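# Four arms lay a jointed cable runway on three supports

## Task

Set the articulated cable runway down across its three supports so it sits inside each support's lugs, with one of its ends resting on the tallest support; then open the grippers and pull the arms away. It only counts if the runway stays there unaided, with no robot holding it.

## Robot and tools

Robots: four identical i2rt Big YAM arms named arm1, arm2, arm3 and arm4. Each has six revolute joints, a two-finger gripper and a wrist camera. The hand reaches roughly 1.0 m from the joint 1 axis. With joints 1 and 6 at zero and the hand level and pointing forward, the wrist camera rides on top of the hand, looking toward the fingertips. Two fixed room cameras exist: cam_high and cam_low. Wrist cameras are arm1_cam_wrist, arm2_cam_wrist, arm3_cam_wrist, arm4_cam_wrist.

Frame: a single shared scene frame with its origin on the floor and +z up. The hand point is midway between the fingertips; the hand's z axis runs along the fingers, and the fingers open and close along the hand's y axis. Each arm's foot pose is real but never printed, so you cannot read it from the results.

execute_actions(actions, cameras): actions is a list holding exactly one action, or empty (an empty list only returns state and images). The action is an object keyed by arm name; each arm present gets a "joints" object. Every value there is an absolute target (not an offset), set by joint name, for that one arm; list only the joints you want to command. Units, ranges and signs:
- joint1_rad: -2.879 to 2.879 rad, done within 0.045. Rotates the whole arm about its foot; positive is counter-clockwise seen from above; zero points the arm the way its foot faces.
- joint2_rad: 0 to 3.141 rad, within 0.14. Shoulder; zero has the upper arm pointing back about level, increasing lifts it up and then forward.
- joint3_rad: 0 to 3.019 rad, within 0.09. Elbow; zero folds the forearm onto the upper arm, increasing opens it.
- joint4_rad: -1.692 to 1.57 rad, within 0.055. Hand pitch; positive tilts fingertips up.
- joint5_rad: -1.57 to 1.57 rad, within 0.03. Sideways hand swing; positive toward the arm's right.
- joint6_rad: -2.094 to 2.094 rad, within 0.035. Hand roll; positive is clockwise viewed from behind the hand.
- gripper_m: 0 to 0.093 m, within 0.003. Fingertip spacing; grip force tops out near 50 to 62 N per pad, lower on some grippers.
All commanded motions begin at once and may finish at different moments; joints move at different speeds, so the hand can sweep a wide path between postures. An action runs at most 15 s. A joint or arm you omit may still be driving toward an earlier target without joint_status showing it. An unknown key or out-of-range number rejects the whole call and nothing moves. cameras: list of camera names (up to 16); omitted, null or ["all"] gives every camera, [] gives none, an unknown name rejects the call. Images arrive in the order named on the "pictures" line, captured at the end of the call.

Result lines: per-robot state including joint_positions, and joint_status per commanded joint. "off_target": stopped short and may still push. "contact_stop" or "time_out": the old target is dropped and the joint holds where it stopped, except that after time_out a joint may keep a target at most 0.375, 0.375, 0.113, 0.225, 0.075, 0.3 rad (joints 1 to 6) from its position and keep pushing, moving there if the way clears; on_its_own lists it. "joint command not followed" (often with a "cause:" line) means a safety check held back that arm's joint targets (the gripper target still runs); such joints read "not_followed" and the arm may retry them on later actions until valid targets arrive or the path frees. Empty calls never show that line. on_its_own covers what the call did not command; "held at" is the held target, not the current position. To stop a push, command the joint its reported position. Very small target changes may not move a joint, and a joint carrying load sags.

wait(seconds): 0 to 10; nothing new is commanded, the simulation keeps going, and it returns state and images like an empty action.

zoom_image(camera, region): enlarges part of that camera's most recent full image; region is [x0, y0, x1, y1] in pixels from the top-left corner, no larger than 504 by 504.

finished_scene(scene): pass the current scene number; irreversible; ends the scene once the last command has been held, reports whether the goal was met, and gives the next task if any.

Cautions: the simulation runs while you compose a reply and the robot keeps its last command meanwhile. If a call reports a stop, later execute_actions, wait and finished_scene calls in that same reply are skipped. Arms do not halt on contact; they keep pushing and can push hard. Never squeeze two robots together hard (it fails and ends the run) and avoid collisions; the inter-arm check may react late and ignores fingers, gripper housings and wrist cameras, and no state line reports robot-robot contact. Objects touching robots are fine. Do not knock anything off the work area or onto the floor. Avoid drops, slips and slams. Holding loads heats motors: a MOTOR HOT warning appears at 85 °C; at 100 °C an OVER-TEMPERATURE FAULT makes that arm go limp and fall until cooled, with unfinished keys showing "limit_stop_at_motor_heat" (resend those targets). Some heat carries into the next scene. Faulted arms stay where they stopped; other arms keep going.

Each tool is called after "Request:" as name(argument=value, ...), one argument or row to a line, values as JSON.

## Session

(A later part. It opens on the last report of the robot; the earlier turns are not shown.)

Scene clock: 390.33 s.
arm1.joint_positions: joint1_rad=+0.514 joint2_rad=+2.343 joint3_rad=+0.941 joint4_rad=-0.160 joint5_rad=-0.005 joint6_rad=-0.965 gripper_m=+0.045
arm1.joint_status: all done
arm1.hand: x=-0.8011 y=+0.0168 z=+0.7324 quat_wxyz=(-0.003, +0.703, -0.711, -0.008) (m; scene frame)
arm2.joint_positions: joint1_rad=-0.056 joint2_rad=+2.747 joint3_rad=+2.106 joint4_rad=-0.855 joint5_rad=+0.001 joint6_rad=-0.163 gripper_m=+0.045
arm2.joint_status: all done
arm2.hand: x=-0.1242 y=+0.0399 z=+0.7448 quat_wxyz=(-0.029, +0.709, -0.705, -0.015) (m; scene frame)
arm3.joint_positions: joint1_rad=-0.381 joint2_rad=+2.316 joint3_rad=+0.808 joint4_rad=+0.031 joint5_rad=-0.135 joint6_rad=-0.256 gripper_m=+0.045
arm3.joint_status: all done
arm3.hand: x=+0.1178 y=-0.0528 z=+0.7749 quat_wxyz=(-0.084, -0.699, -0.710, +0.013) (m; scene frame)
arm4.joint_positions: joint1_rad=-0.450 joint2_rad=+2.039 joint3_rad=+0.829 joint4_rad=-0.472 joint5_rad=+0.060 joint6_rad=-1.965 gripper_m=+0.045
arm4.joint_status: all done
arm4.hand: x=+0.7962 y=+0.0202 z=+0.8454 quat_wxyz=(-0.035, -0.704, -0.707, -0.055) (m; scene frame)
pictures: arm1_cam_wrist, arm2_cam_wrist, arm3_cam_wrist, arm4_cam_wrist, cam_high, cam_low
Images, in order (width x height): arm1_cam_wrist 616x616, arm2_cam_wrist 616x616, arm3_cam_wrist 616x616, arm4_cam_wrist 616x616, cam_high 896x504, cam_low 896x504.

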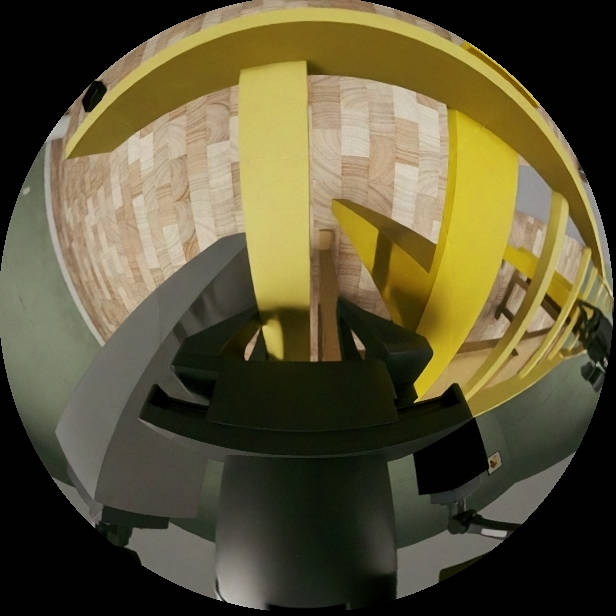

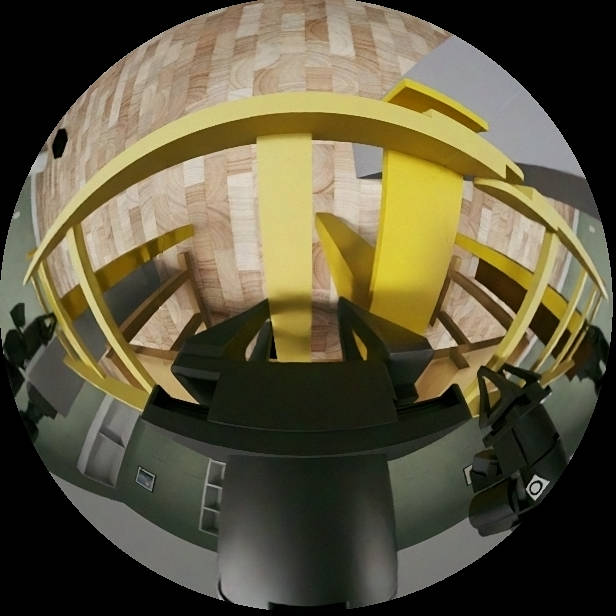

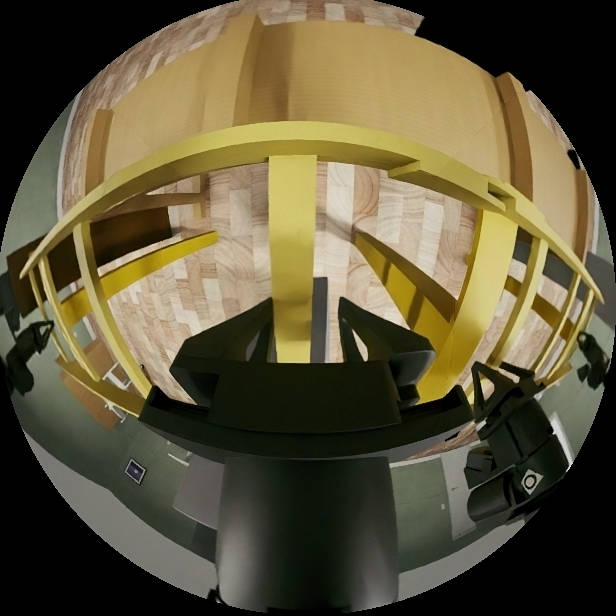

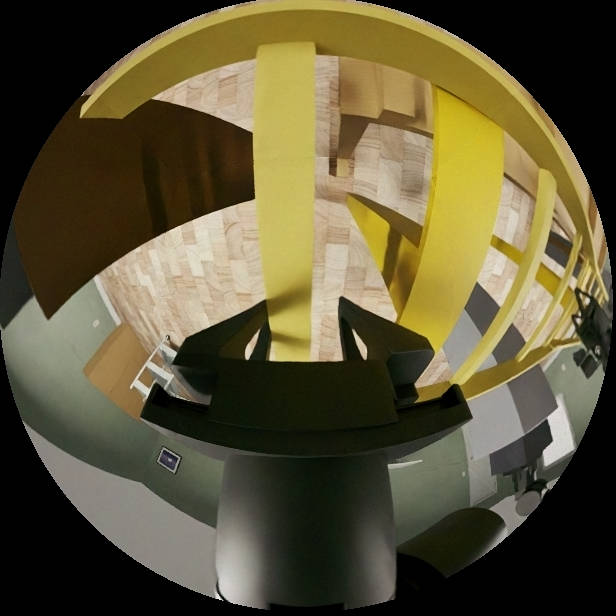

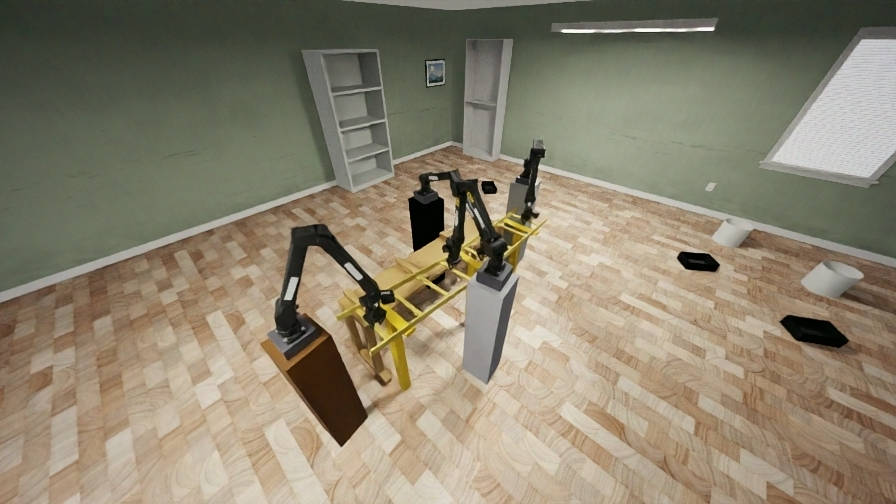

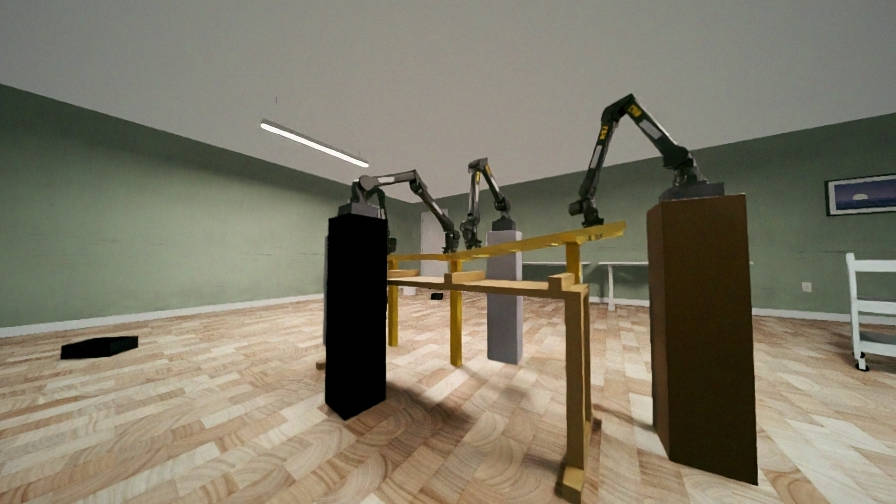

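Request:
execute_actions(
  actions=[
    {"arm1":{"joints":{"joint2_rad":2.22,"joint3_rad":0.90,"joint4_rad":-0.225}},"arm2":{"joints":{"joint2_rad":2.66,"joint3_rad":2.1,"joint4_rad":-0.925}},"arm3":{"joints":{"joint2_rad":2.19,"joint3_rad":0.75,"joint4_rad":-0.04}},"arm4":{"joints":{"joint2_rad":1.92,"joint4_rad":-0.57}}},
  ],
  cameras=["arm2_cam_wrist","arm3_cam_wrist","cam_low"],
)

Scene clock: 398.77 s.
arm1.joint_positions: joint1_rad=+0.514 joint2_rad=+2.221 joint3_rad=+0.900 joint4_rad=-0.218 joint5_rad=-0.003 joint6_rad=-0.964 gripper_m=+0.045
arm1.joint_status: all done
arm1.hand: x=-0.7952 y=+0.0197 z=+0.7752 quat_wxyz=(-0.014, +0.702, -0.712, -0.006) (m; scene frame)
arm2.joint_positions: joint1_rad=-0.056 joint2_rad=+2.664 joint3_rad=+2.101 joint4_rad=-0.914 joint5_rad=+0.001 joint6_rad=-0.163 gripper_m=+0.045
arm2.joint_status: all done
arm2.hand: x=-0.1225 y=+0.0536 z=+0.8001 quat_wxyz=(-0.036, +0.708, -0.705, -0.021) (m; scene frame)
arm3.joint_positions: joint1_rad=-0.381 joint2_rad=+2.190 joint3_rad=+0.747 joint4_rad=-0.031 joint5_rad=-0.135 joint6_rad=-0.256 gripper_m=+0.045
arm3.joint_status: all done
arm3.hand: x=+0.1196 y=-0.0463 z=+0.8141 quat_wxyz=(-0.085, -0.699, -0.710, +0.015) (m; scene frame)
arm4.joint_positions: joint1_rad=-0.447 joint2_rad=+1.904 joint3_rad=+0.864 joint4_rad=-0.556 joint5_rad=+0.060 joint6_rad=-1.965 gripper_m=+0.045
arm4.joint_status: all done
arm4.hand: x=+0.7621 y=+0.0321 z=+0.9003 quat_wxyz=(+0.004, -0.704, -0.709, -0.039) (m; scene frame)
pictures: arm2_cam_wrist, arm3_cam_wrist, cam_low
Images, in order (width x height): arm2_cam_wrist 616x616, arm3_cam_wrist 616x616, cam_low 896x504.

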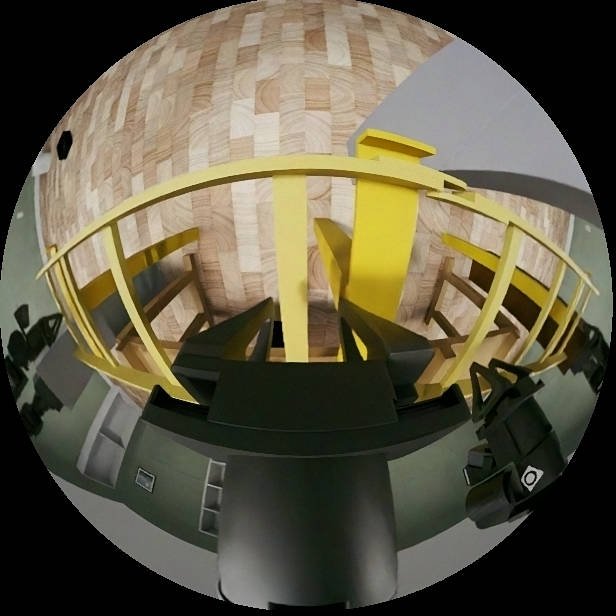

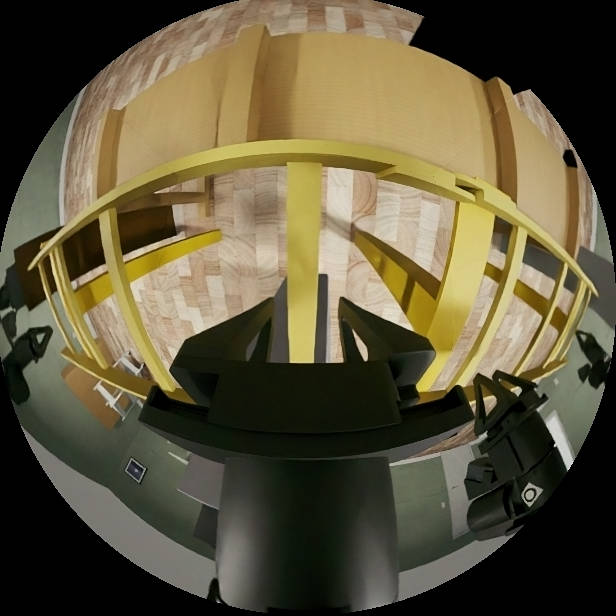

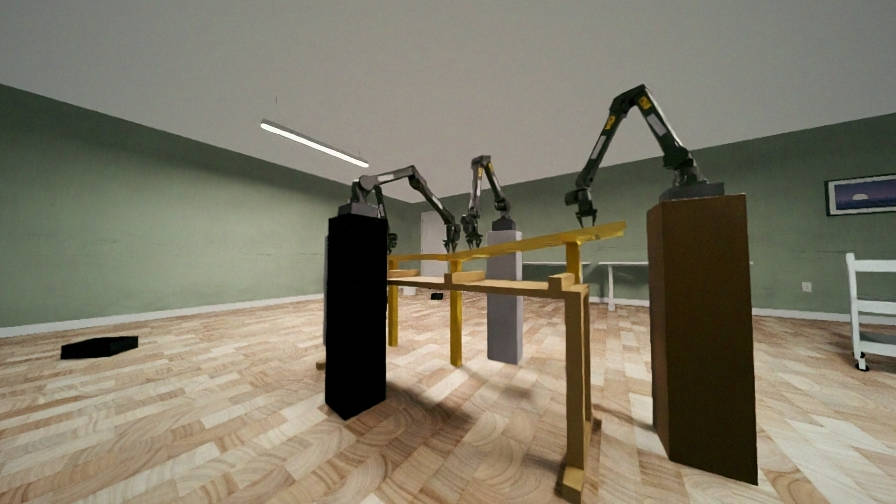

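Request:
execute_actions(
  actions=[
    {"arm1":{"joints":{"joint2_rad":1.7,"joint3_rad":0.85,"joint4_rad":-0.65}},"arm2":{"joints":{"joint1_rad":0.15,"joint2_rad":2.2,"joint3_rad":1.9,"joint4_rad":-1.2}},"arm3":{"joints":{"joint1_rad":-0.65,"joint2_rad":1.7,"joint3_rad":0.7,"joint4_rad":-0.5,"joint5_rad":0}},"arm4":{"joints":{"joint2_rad":1.5,"joint3_rad":0.8,"joint4_rad":-0.8}}},
  ],
)

Scene clock: 404.77 s.
arm1.joint_positions: joint1_rad=+0.514 joint2_rad=+1.693 joint3_rad=+0.845 joint4_rad=-0.642 joint5_rad=-0.003 joint6_rad=-0.964 gripper_m=+0.045
arm1.joint_status: all done
arm1.hand: x=-0.7922 y=+0.0187 z=+0.9667 quat_wxyz=(-0.039, +0.702, -0.711, -0.001) (m; scene frame)
arm2.joint_positions: joint1_rad=+0.144 joint2_rad=+2.180 joint3_rad=+1.894 joint4_rad=-1.189 joint5_rad=-0.002 joint6_rad=-0.163 gripper_m=+0.045
arm2.joint_status: all done
arm2.hand: x=-0.2685 y=+0.0140 z=+1.0541 quat_wxyz=(-0.033, +0.775, -0.630, -0.027) (m; scene frame)
arm3.joint_positions: joint1_rad=-0.656 joint2_rad=+1.696 joint3_rad=+0.699 joint4_rad=-0.487 joint5_rad=-0.001 joint6_rad=-0.256 gripper_m=+0.045
arm3.joint_status: all done
arm3.hand: x=+0.0071 y=+0.0033 z=+0.9686 quat_wxyz=(-0.020, -0.794, -0.606, +0.046) (m; scene frame)
arm4.joint_positions: joint1_rad=-0.447 joint2_rad=+1.484 joint3_rad=+0.789 joint4_rad=-0.785 joint5_rad=+0.060 joint6_rad=-1.965 gripper_m=+0.045
arm4.joint_status: all done
arm4.hand: x=+0.7848 y=+0.0207 z=+1.0334 quat_wxyz=(+0.058, -0.705, -0.707, -0.016) (m; scene frame)
pictures: arm1_cam_wrist, arm2_cam_wrist, arm3_cam_wrist, arm4_cam_wrist, cam_high, cam_low
Images, in order (width x height): arm1_cam_wrist 616x616, arm2_cam_wrist 616x616, arm3_cam_wrist 616x616, arm4_cam_wrist 616x616, cam_high 896x504, cam_low 896x504.

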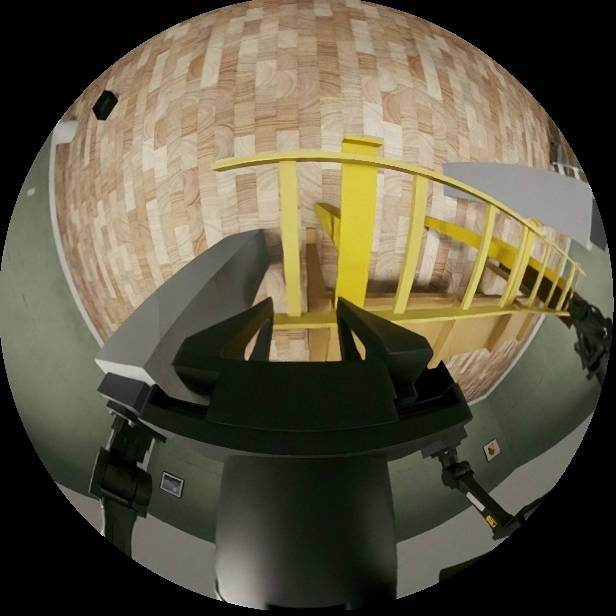

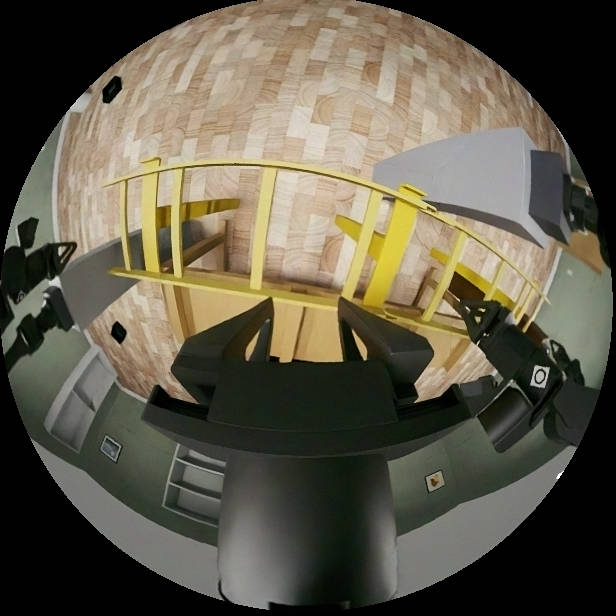

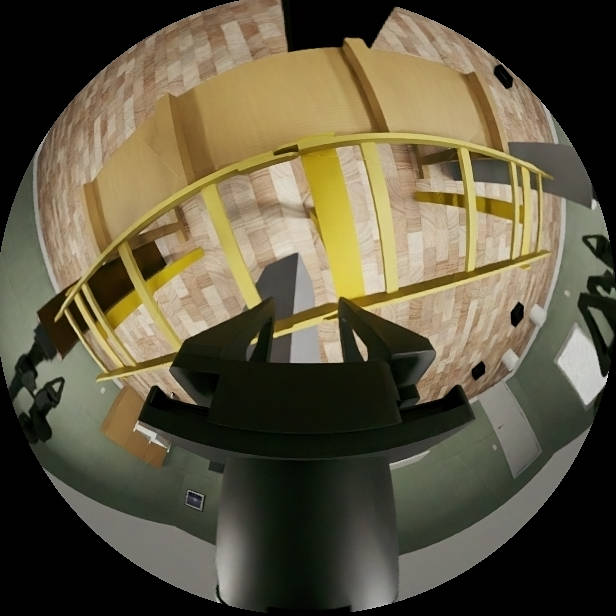

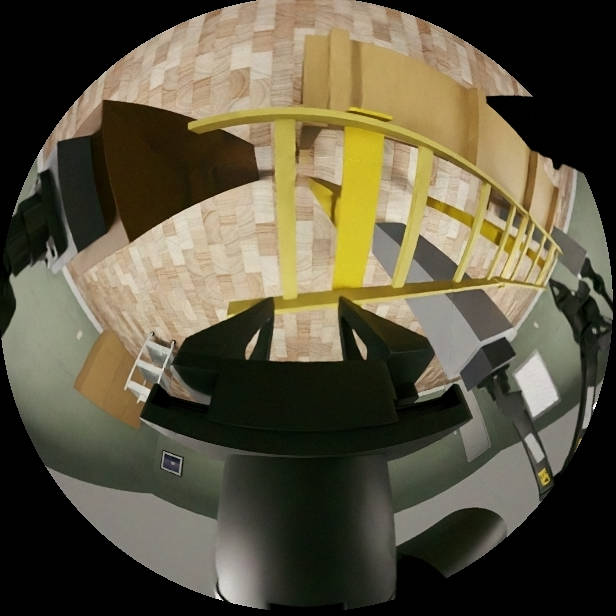

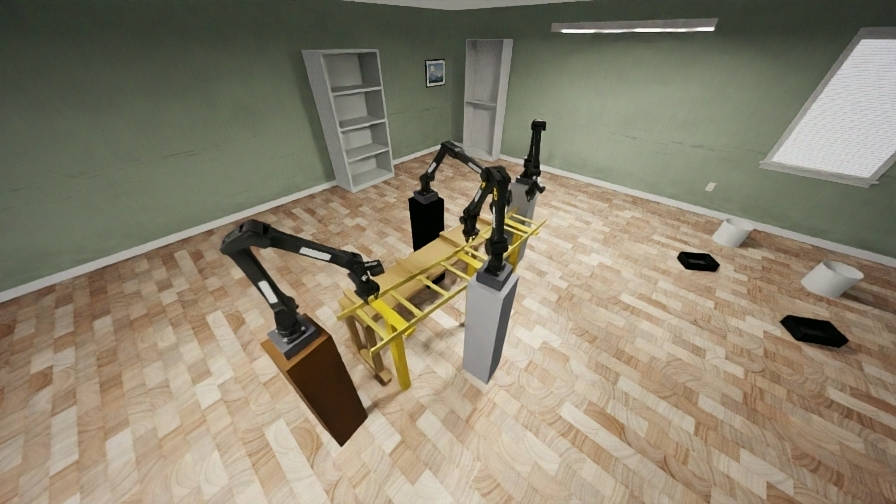

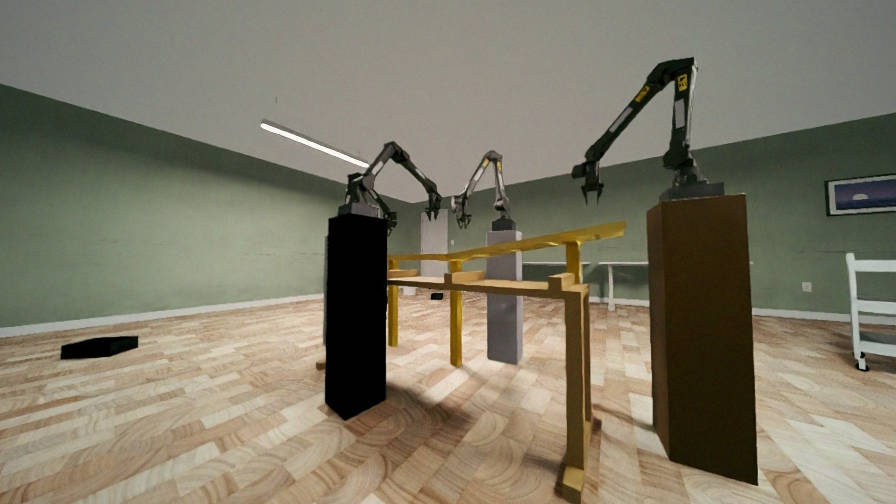

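Request:
zoom_image(
  camera="arm3_cam_wrist",
  region=[240, 110, 420, 330],
)

Request:
zoom_image(
  camera="arm2_cam_wrist",
  region=[90, 140, 250, 300],
)

Request:
zoom_image(
  camera="arm4_cam_wrist",
  region=[280, 90, 440, 310],
)

Request:
zoom_image(
  camera="arm1_cam_wrist",
  region=[270, 120, 450, 340],
)

Request:
zoom_image(
  camera="cam_high",
  region=[330, 200, 560, 370],
)

Region (240, 110, 420, 330) of arm3_cam_wrist's 616x616 image, scaled by 2.291, with more detail than that image has; it fills the left 412 columns of this view, and the rest is white.

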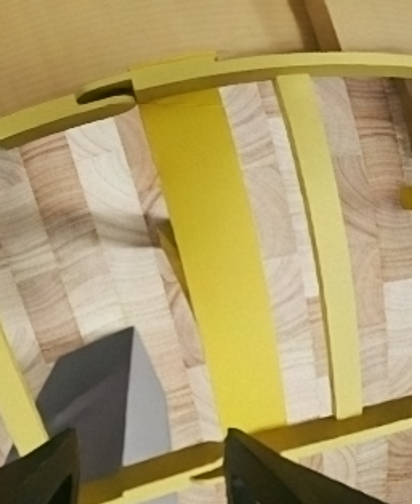

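Region (90, 140, 250, 300) of arm2_cam_wrist's 616x616 image, scaled by 3.150, with more detail than that image has.

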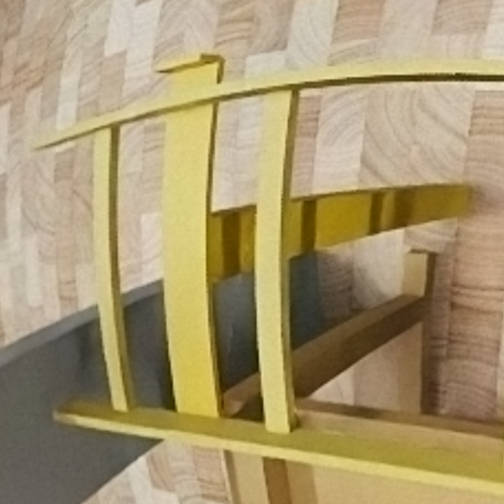

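Region (280, 90, 440, 310) of arm4_cam_wrist's 616x616 image, scaled by 2.291, with more detail than that image has; it fills the left 367 columns of this view, and the rest is white.

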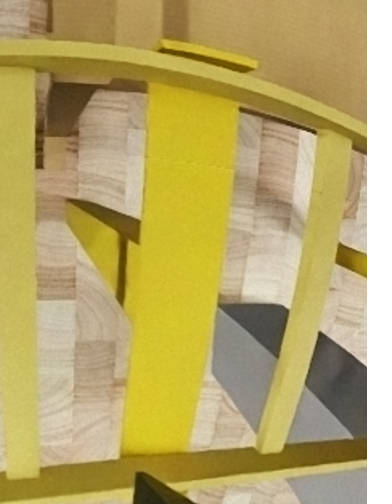

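Region (270, 120, 450, 340) of arm1_cam_wrist's 616x616 image, scaled by 2.291, with more detail than that image has; it fills the left 412 columns of this view, and the rest is white.

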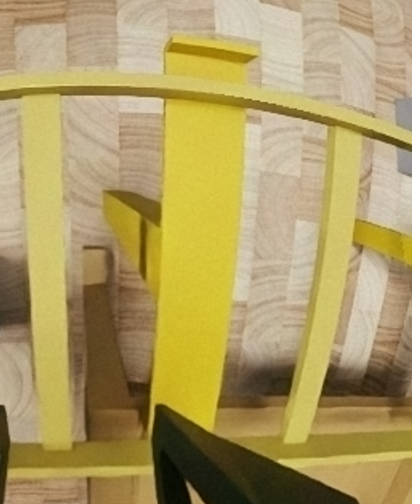

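Region (330, 200, 560, 370) of cam_high's 896x504 image, scaled by 2.191, with more detail than that image has; it fills the top 373 rows of this view, and the rest is white.

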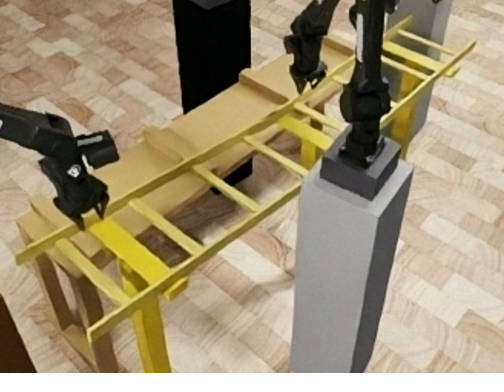

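Request:
execute_actions(
  actions=[
    {"arm1":{"joints":{"joint1_rad":0.1,"joint6_rad":1.75}},"arm2":{"joints":{"joint1_rad":0.4,"joint2_rad":1.1,"joint3_rad":0.9,"joint4_rad":-1.2}},"arm3":{"joints":{"joint1_rad":-0.45,"joint2_rad":1.85,"joint3_rad":1.05,"joint4_rad":-0.75,"joint6_rad":-0.33}},"arm4":{"joints":{"joint1_rad":-0.1,"joint5_rad":0,"joint6_rad":-1.52}}},
  ],
)

Scene clock: 415.67 s.
arm1.joint_positions: joint1_rad=+0.094 joint2_rad=+1.693 joint3_rad=+0.845 joint4_rad=-0.642 joint5_rad=-0.001 joint6_rad=+1.740 gripper_m=+0.045
arm1.joint_status: all done
arm1.hand: x=-0.7284 y=-0.1395 z=+0.9648 quat_wxyz=(-0.016, -0.705, -0.708, -0.032) (m; scene frame)
arm2.joint_positions: joint1_rad=+0.397 joint2_rad=+1.112 joint3_rad=+0.904 joint4_rad=-1.193 joint5_rad=-0.001 joint6_rad=-0.163 gripper_m=+0.045
arm2.joint_status: all done
arm2.hand: x=-0.3366 y=-0.3520 z=+1.1872 quat_wxyz=(-0.052, +0.847, -0.526, -0.059) (m; scene frame)
arm3.joint_positions: joint1_rad=-0.444 joint2_rad=+1.856 joint3_rad=+1.028 joint4_rad=-0.739 joint5_rad=-0.001 joint6_rad=-0.322 gripper_m=+0.045
arm3.joint_status: all done
arm3.hand: x=+0.0509 y=-0.1117 z=+0.9858 quat_wxyz=(-0.004, -0.703, -0.711, +0.009) (m; scene frame)
arm4.joint_positions: joint1_rad=-0.102 joint2_rad=+1.484 joint3_rad=+0.789 joint4_rad=-0.785 joint5_rad=+0.000 joint6_rad=-1.536 gripper_m=+0.045
arm4.joint_status: all done
arm4.hand: x=+0.7532 y=-0.1135 z=+1.0310 quat_wxyz=(+0.037, -0.734, -0.678, +0.026) (m; scene frame)
pictures: arm1_cam_wrist, arm2_cam_wrist, arm3_cam_wrist, arm4_cam_wrist, cam_high, cam_low
Images, in order (width x height): arm1_cam_wrist 616x616, arm2_cam_wrist 616x616, arm3_cam_wrist 616x616, arm4_cam_wrist 616x616, cam_high 896x504, cam_low 896x504.

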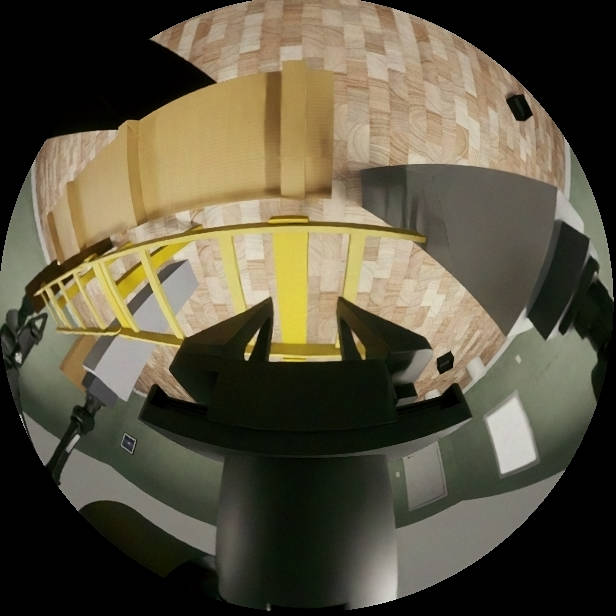

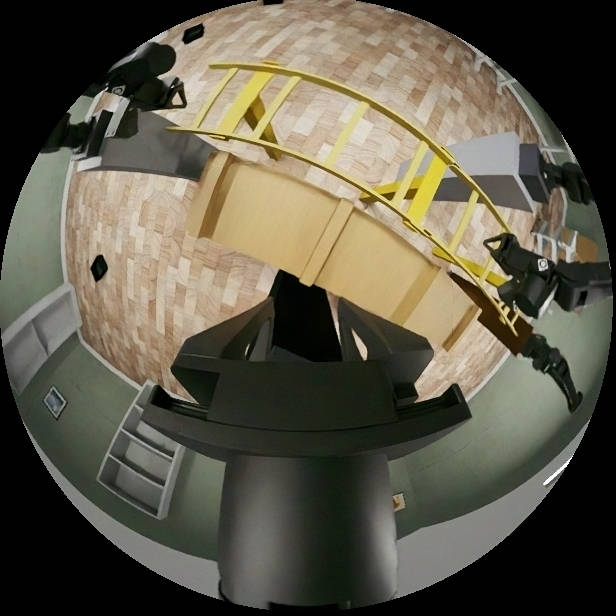

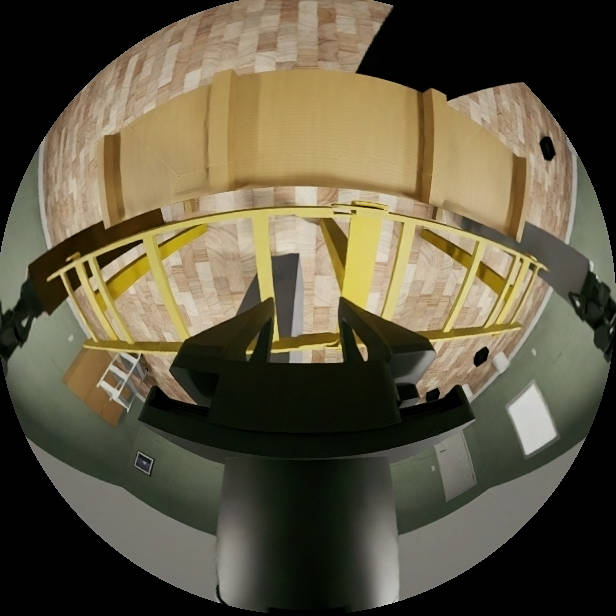

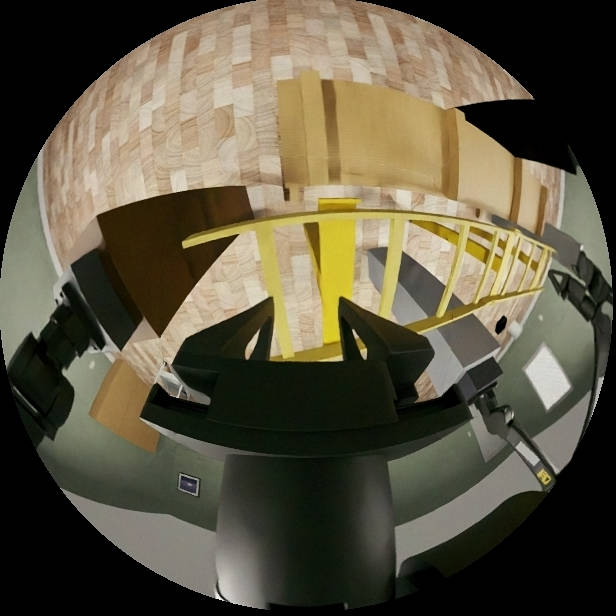

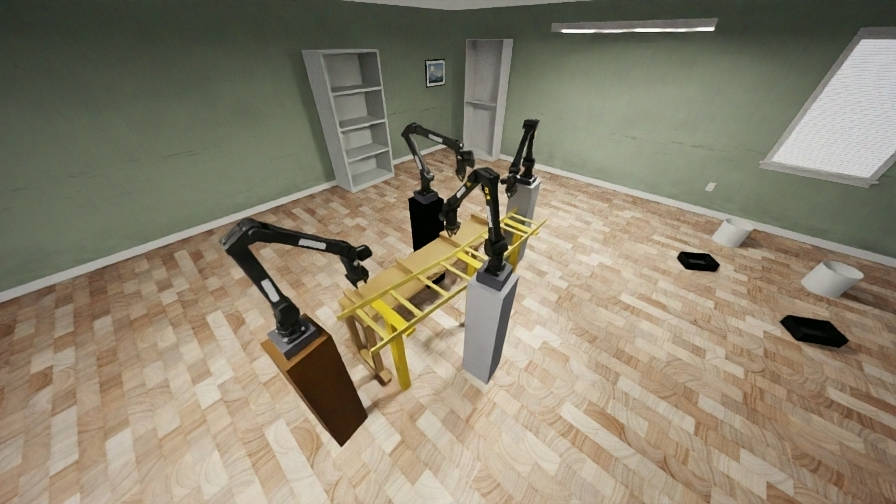

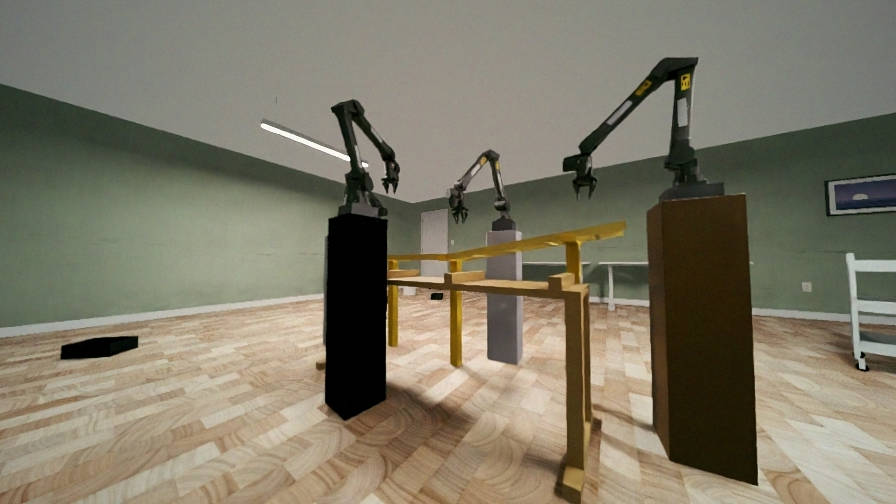

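Request:
zoom_image(
  camera="arm1_cam_wrist",
  region=[240, 195, 340, 265],
)

Request:
zoom_image(
  camera="arm3_cam_wrist",
  region=[310, 185, 410, 255],
)

Region (240, 195, 340, 265) of arm1_cam_wrist's 616x616 image, scaled by 5.040, with more detail than that image has; it fills the top 353 rows of this view, and the rest is white.

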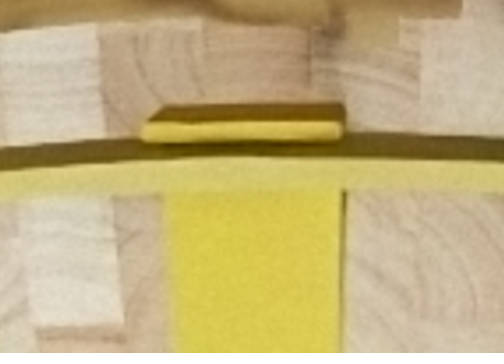

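Region (310, 185, 410, 255) of arm3_cam_wrist's 616x616 image, scaled by 5.040, with more detail than that image has; it fills the top 353 rows of this view, and the rest is white.

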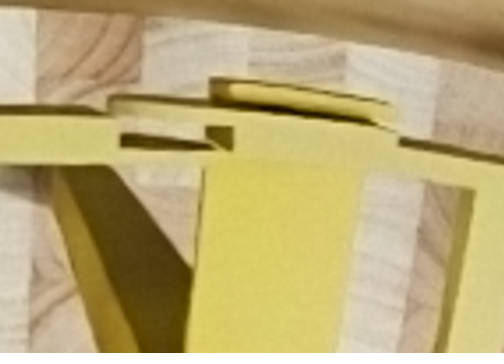

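All between lugs. Retract and finish.

Request:
execute_actions(
  actions=[
    {"arm1":{"joints":{"joint2_rad":1.1,"joint3_rad":0.7,"joint4_rad":-0.9}},"arm3":{"joints":{"joint2_rad":1.1,"joint3_rad":0.8,"joint4_rad":-1.0}},"arm4":{"joints":{"joint2_rad":1.0,"joint3_rad":0.6,"joint4_rad":-0.9}}},
  ],
  cameras=["cam_high"],
)

Request:
finished_scene(
  scene=1,
)

Scene clock: 420.43 s.
arm1.joint_positions: joint1_rad=+0.094 joint2_rad=+1.099 joint3_rad=+0.694 joint4_rad=-0.892 joint5_rad=-0.001 joint6_rad=+1.741 gripper_m=+0.045
arm1.joint_status: all done
arm1.hand: x=-0.8056 y=-0.1545 z=+1.1106 quat_wxyz=(-0.071, -0.700, -0.702, -0.110) (m; scene frame)
arm2.joint_positions: joint1_rad=+0.397 joint2_rad=+1.112 joint3_rad=+0.904 joint4_rad=-1.193 joint5_rad=-0.001 joint6_rad=-0.163 gripper_m=+0.045
arm2.joint_status: not commanded
arm2.hand: x=-0.3366 y=-0.3520 z=+1.1872 quat_wxyz=(-0.052, +0.847, -0.526, -0.059) (m; scene frame)
arm3.joint_positions: joint1_rad=-0.444 joint2_rad=+1.097 joint3_rad=+0.799 joint4_rad=-0.989 joint5_rad=-0.001 joint6_rad=-0.322 gripper_m=+0.045
arm3.joint_status: all done
arm3.hand: x=+0.0859 y=-0.0047 z=+1.1866 quat_wxyz=(-0.067, -0.695, -0.703, +0.133) (m; scene frame)
arm4.joint_positions: joint1_rad=-0.102 joint2_rad=+0.991 joint3_rad=+0.594 joint4_rad=-0.891 joint5_rad=+0.000 joint6_rad=-1.535 gripper_m=+0.045
arm4.joint_status: all done
arm4.hand: x=+0.8334 y=-0.1182 z=+1.1075 quat_wxyz=(+0.105, -0.727, -0.672, +0.093) (m; scene frame)
pictures: cam_high
Images, in order (width x height): cam_high 896x504.

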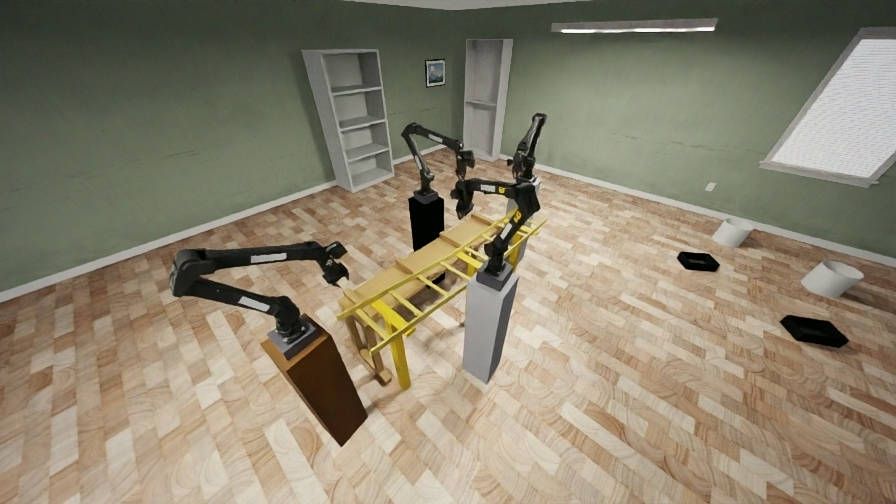

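The scene is finished: the task was done.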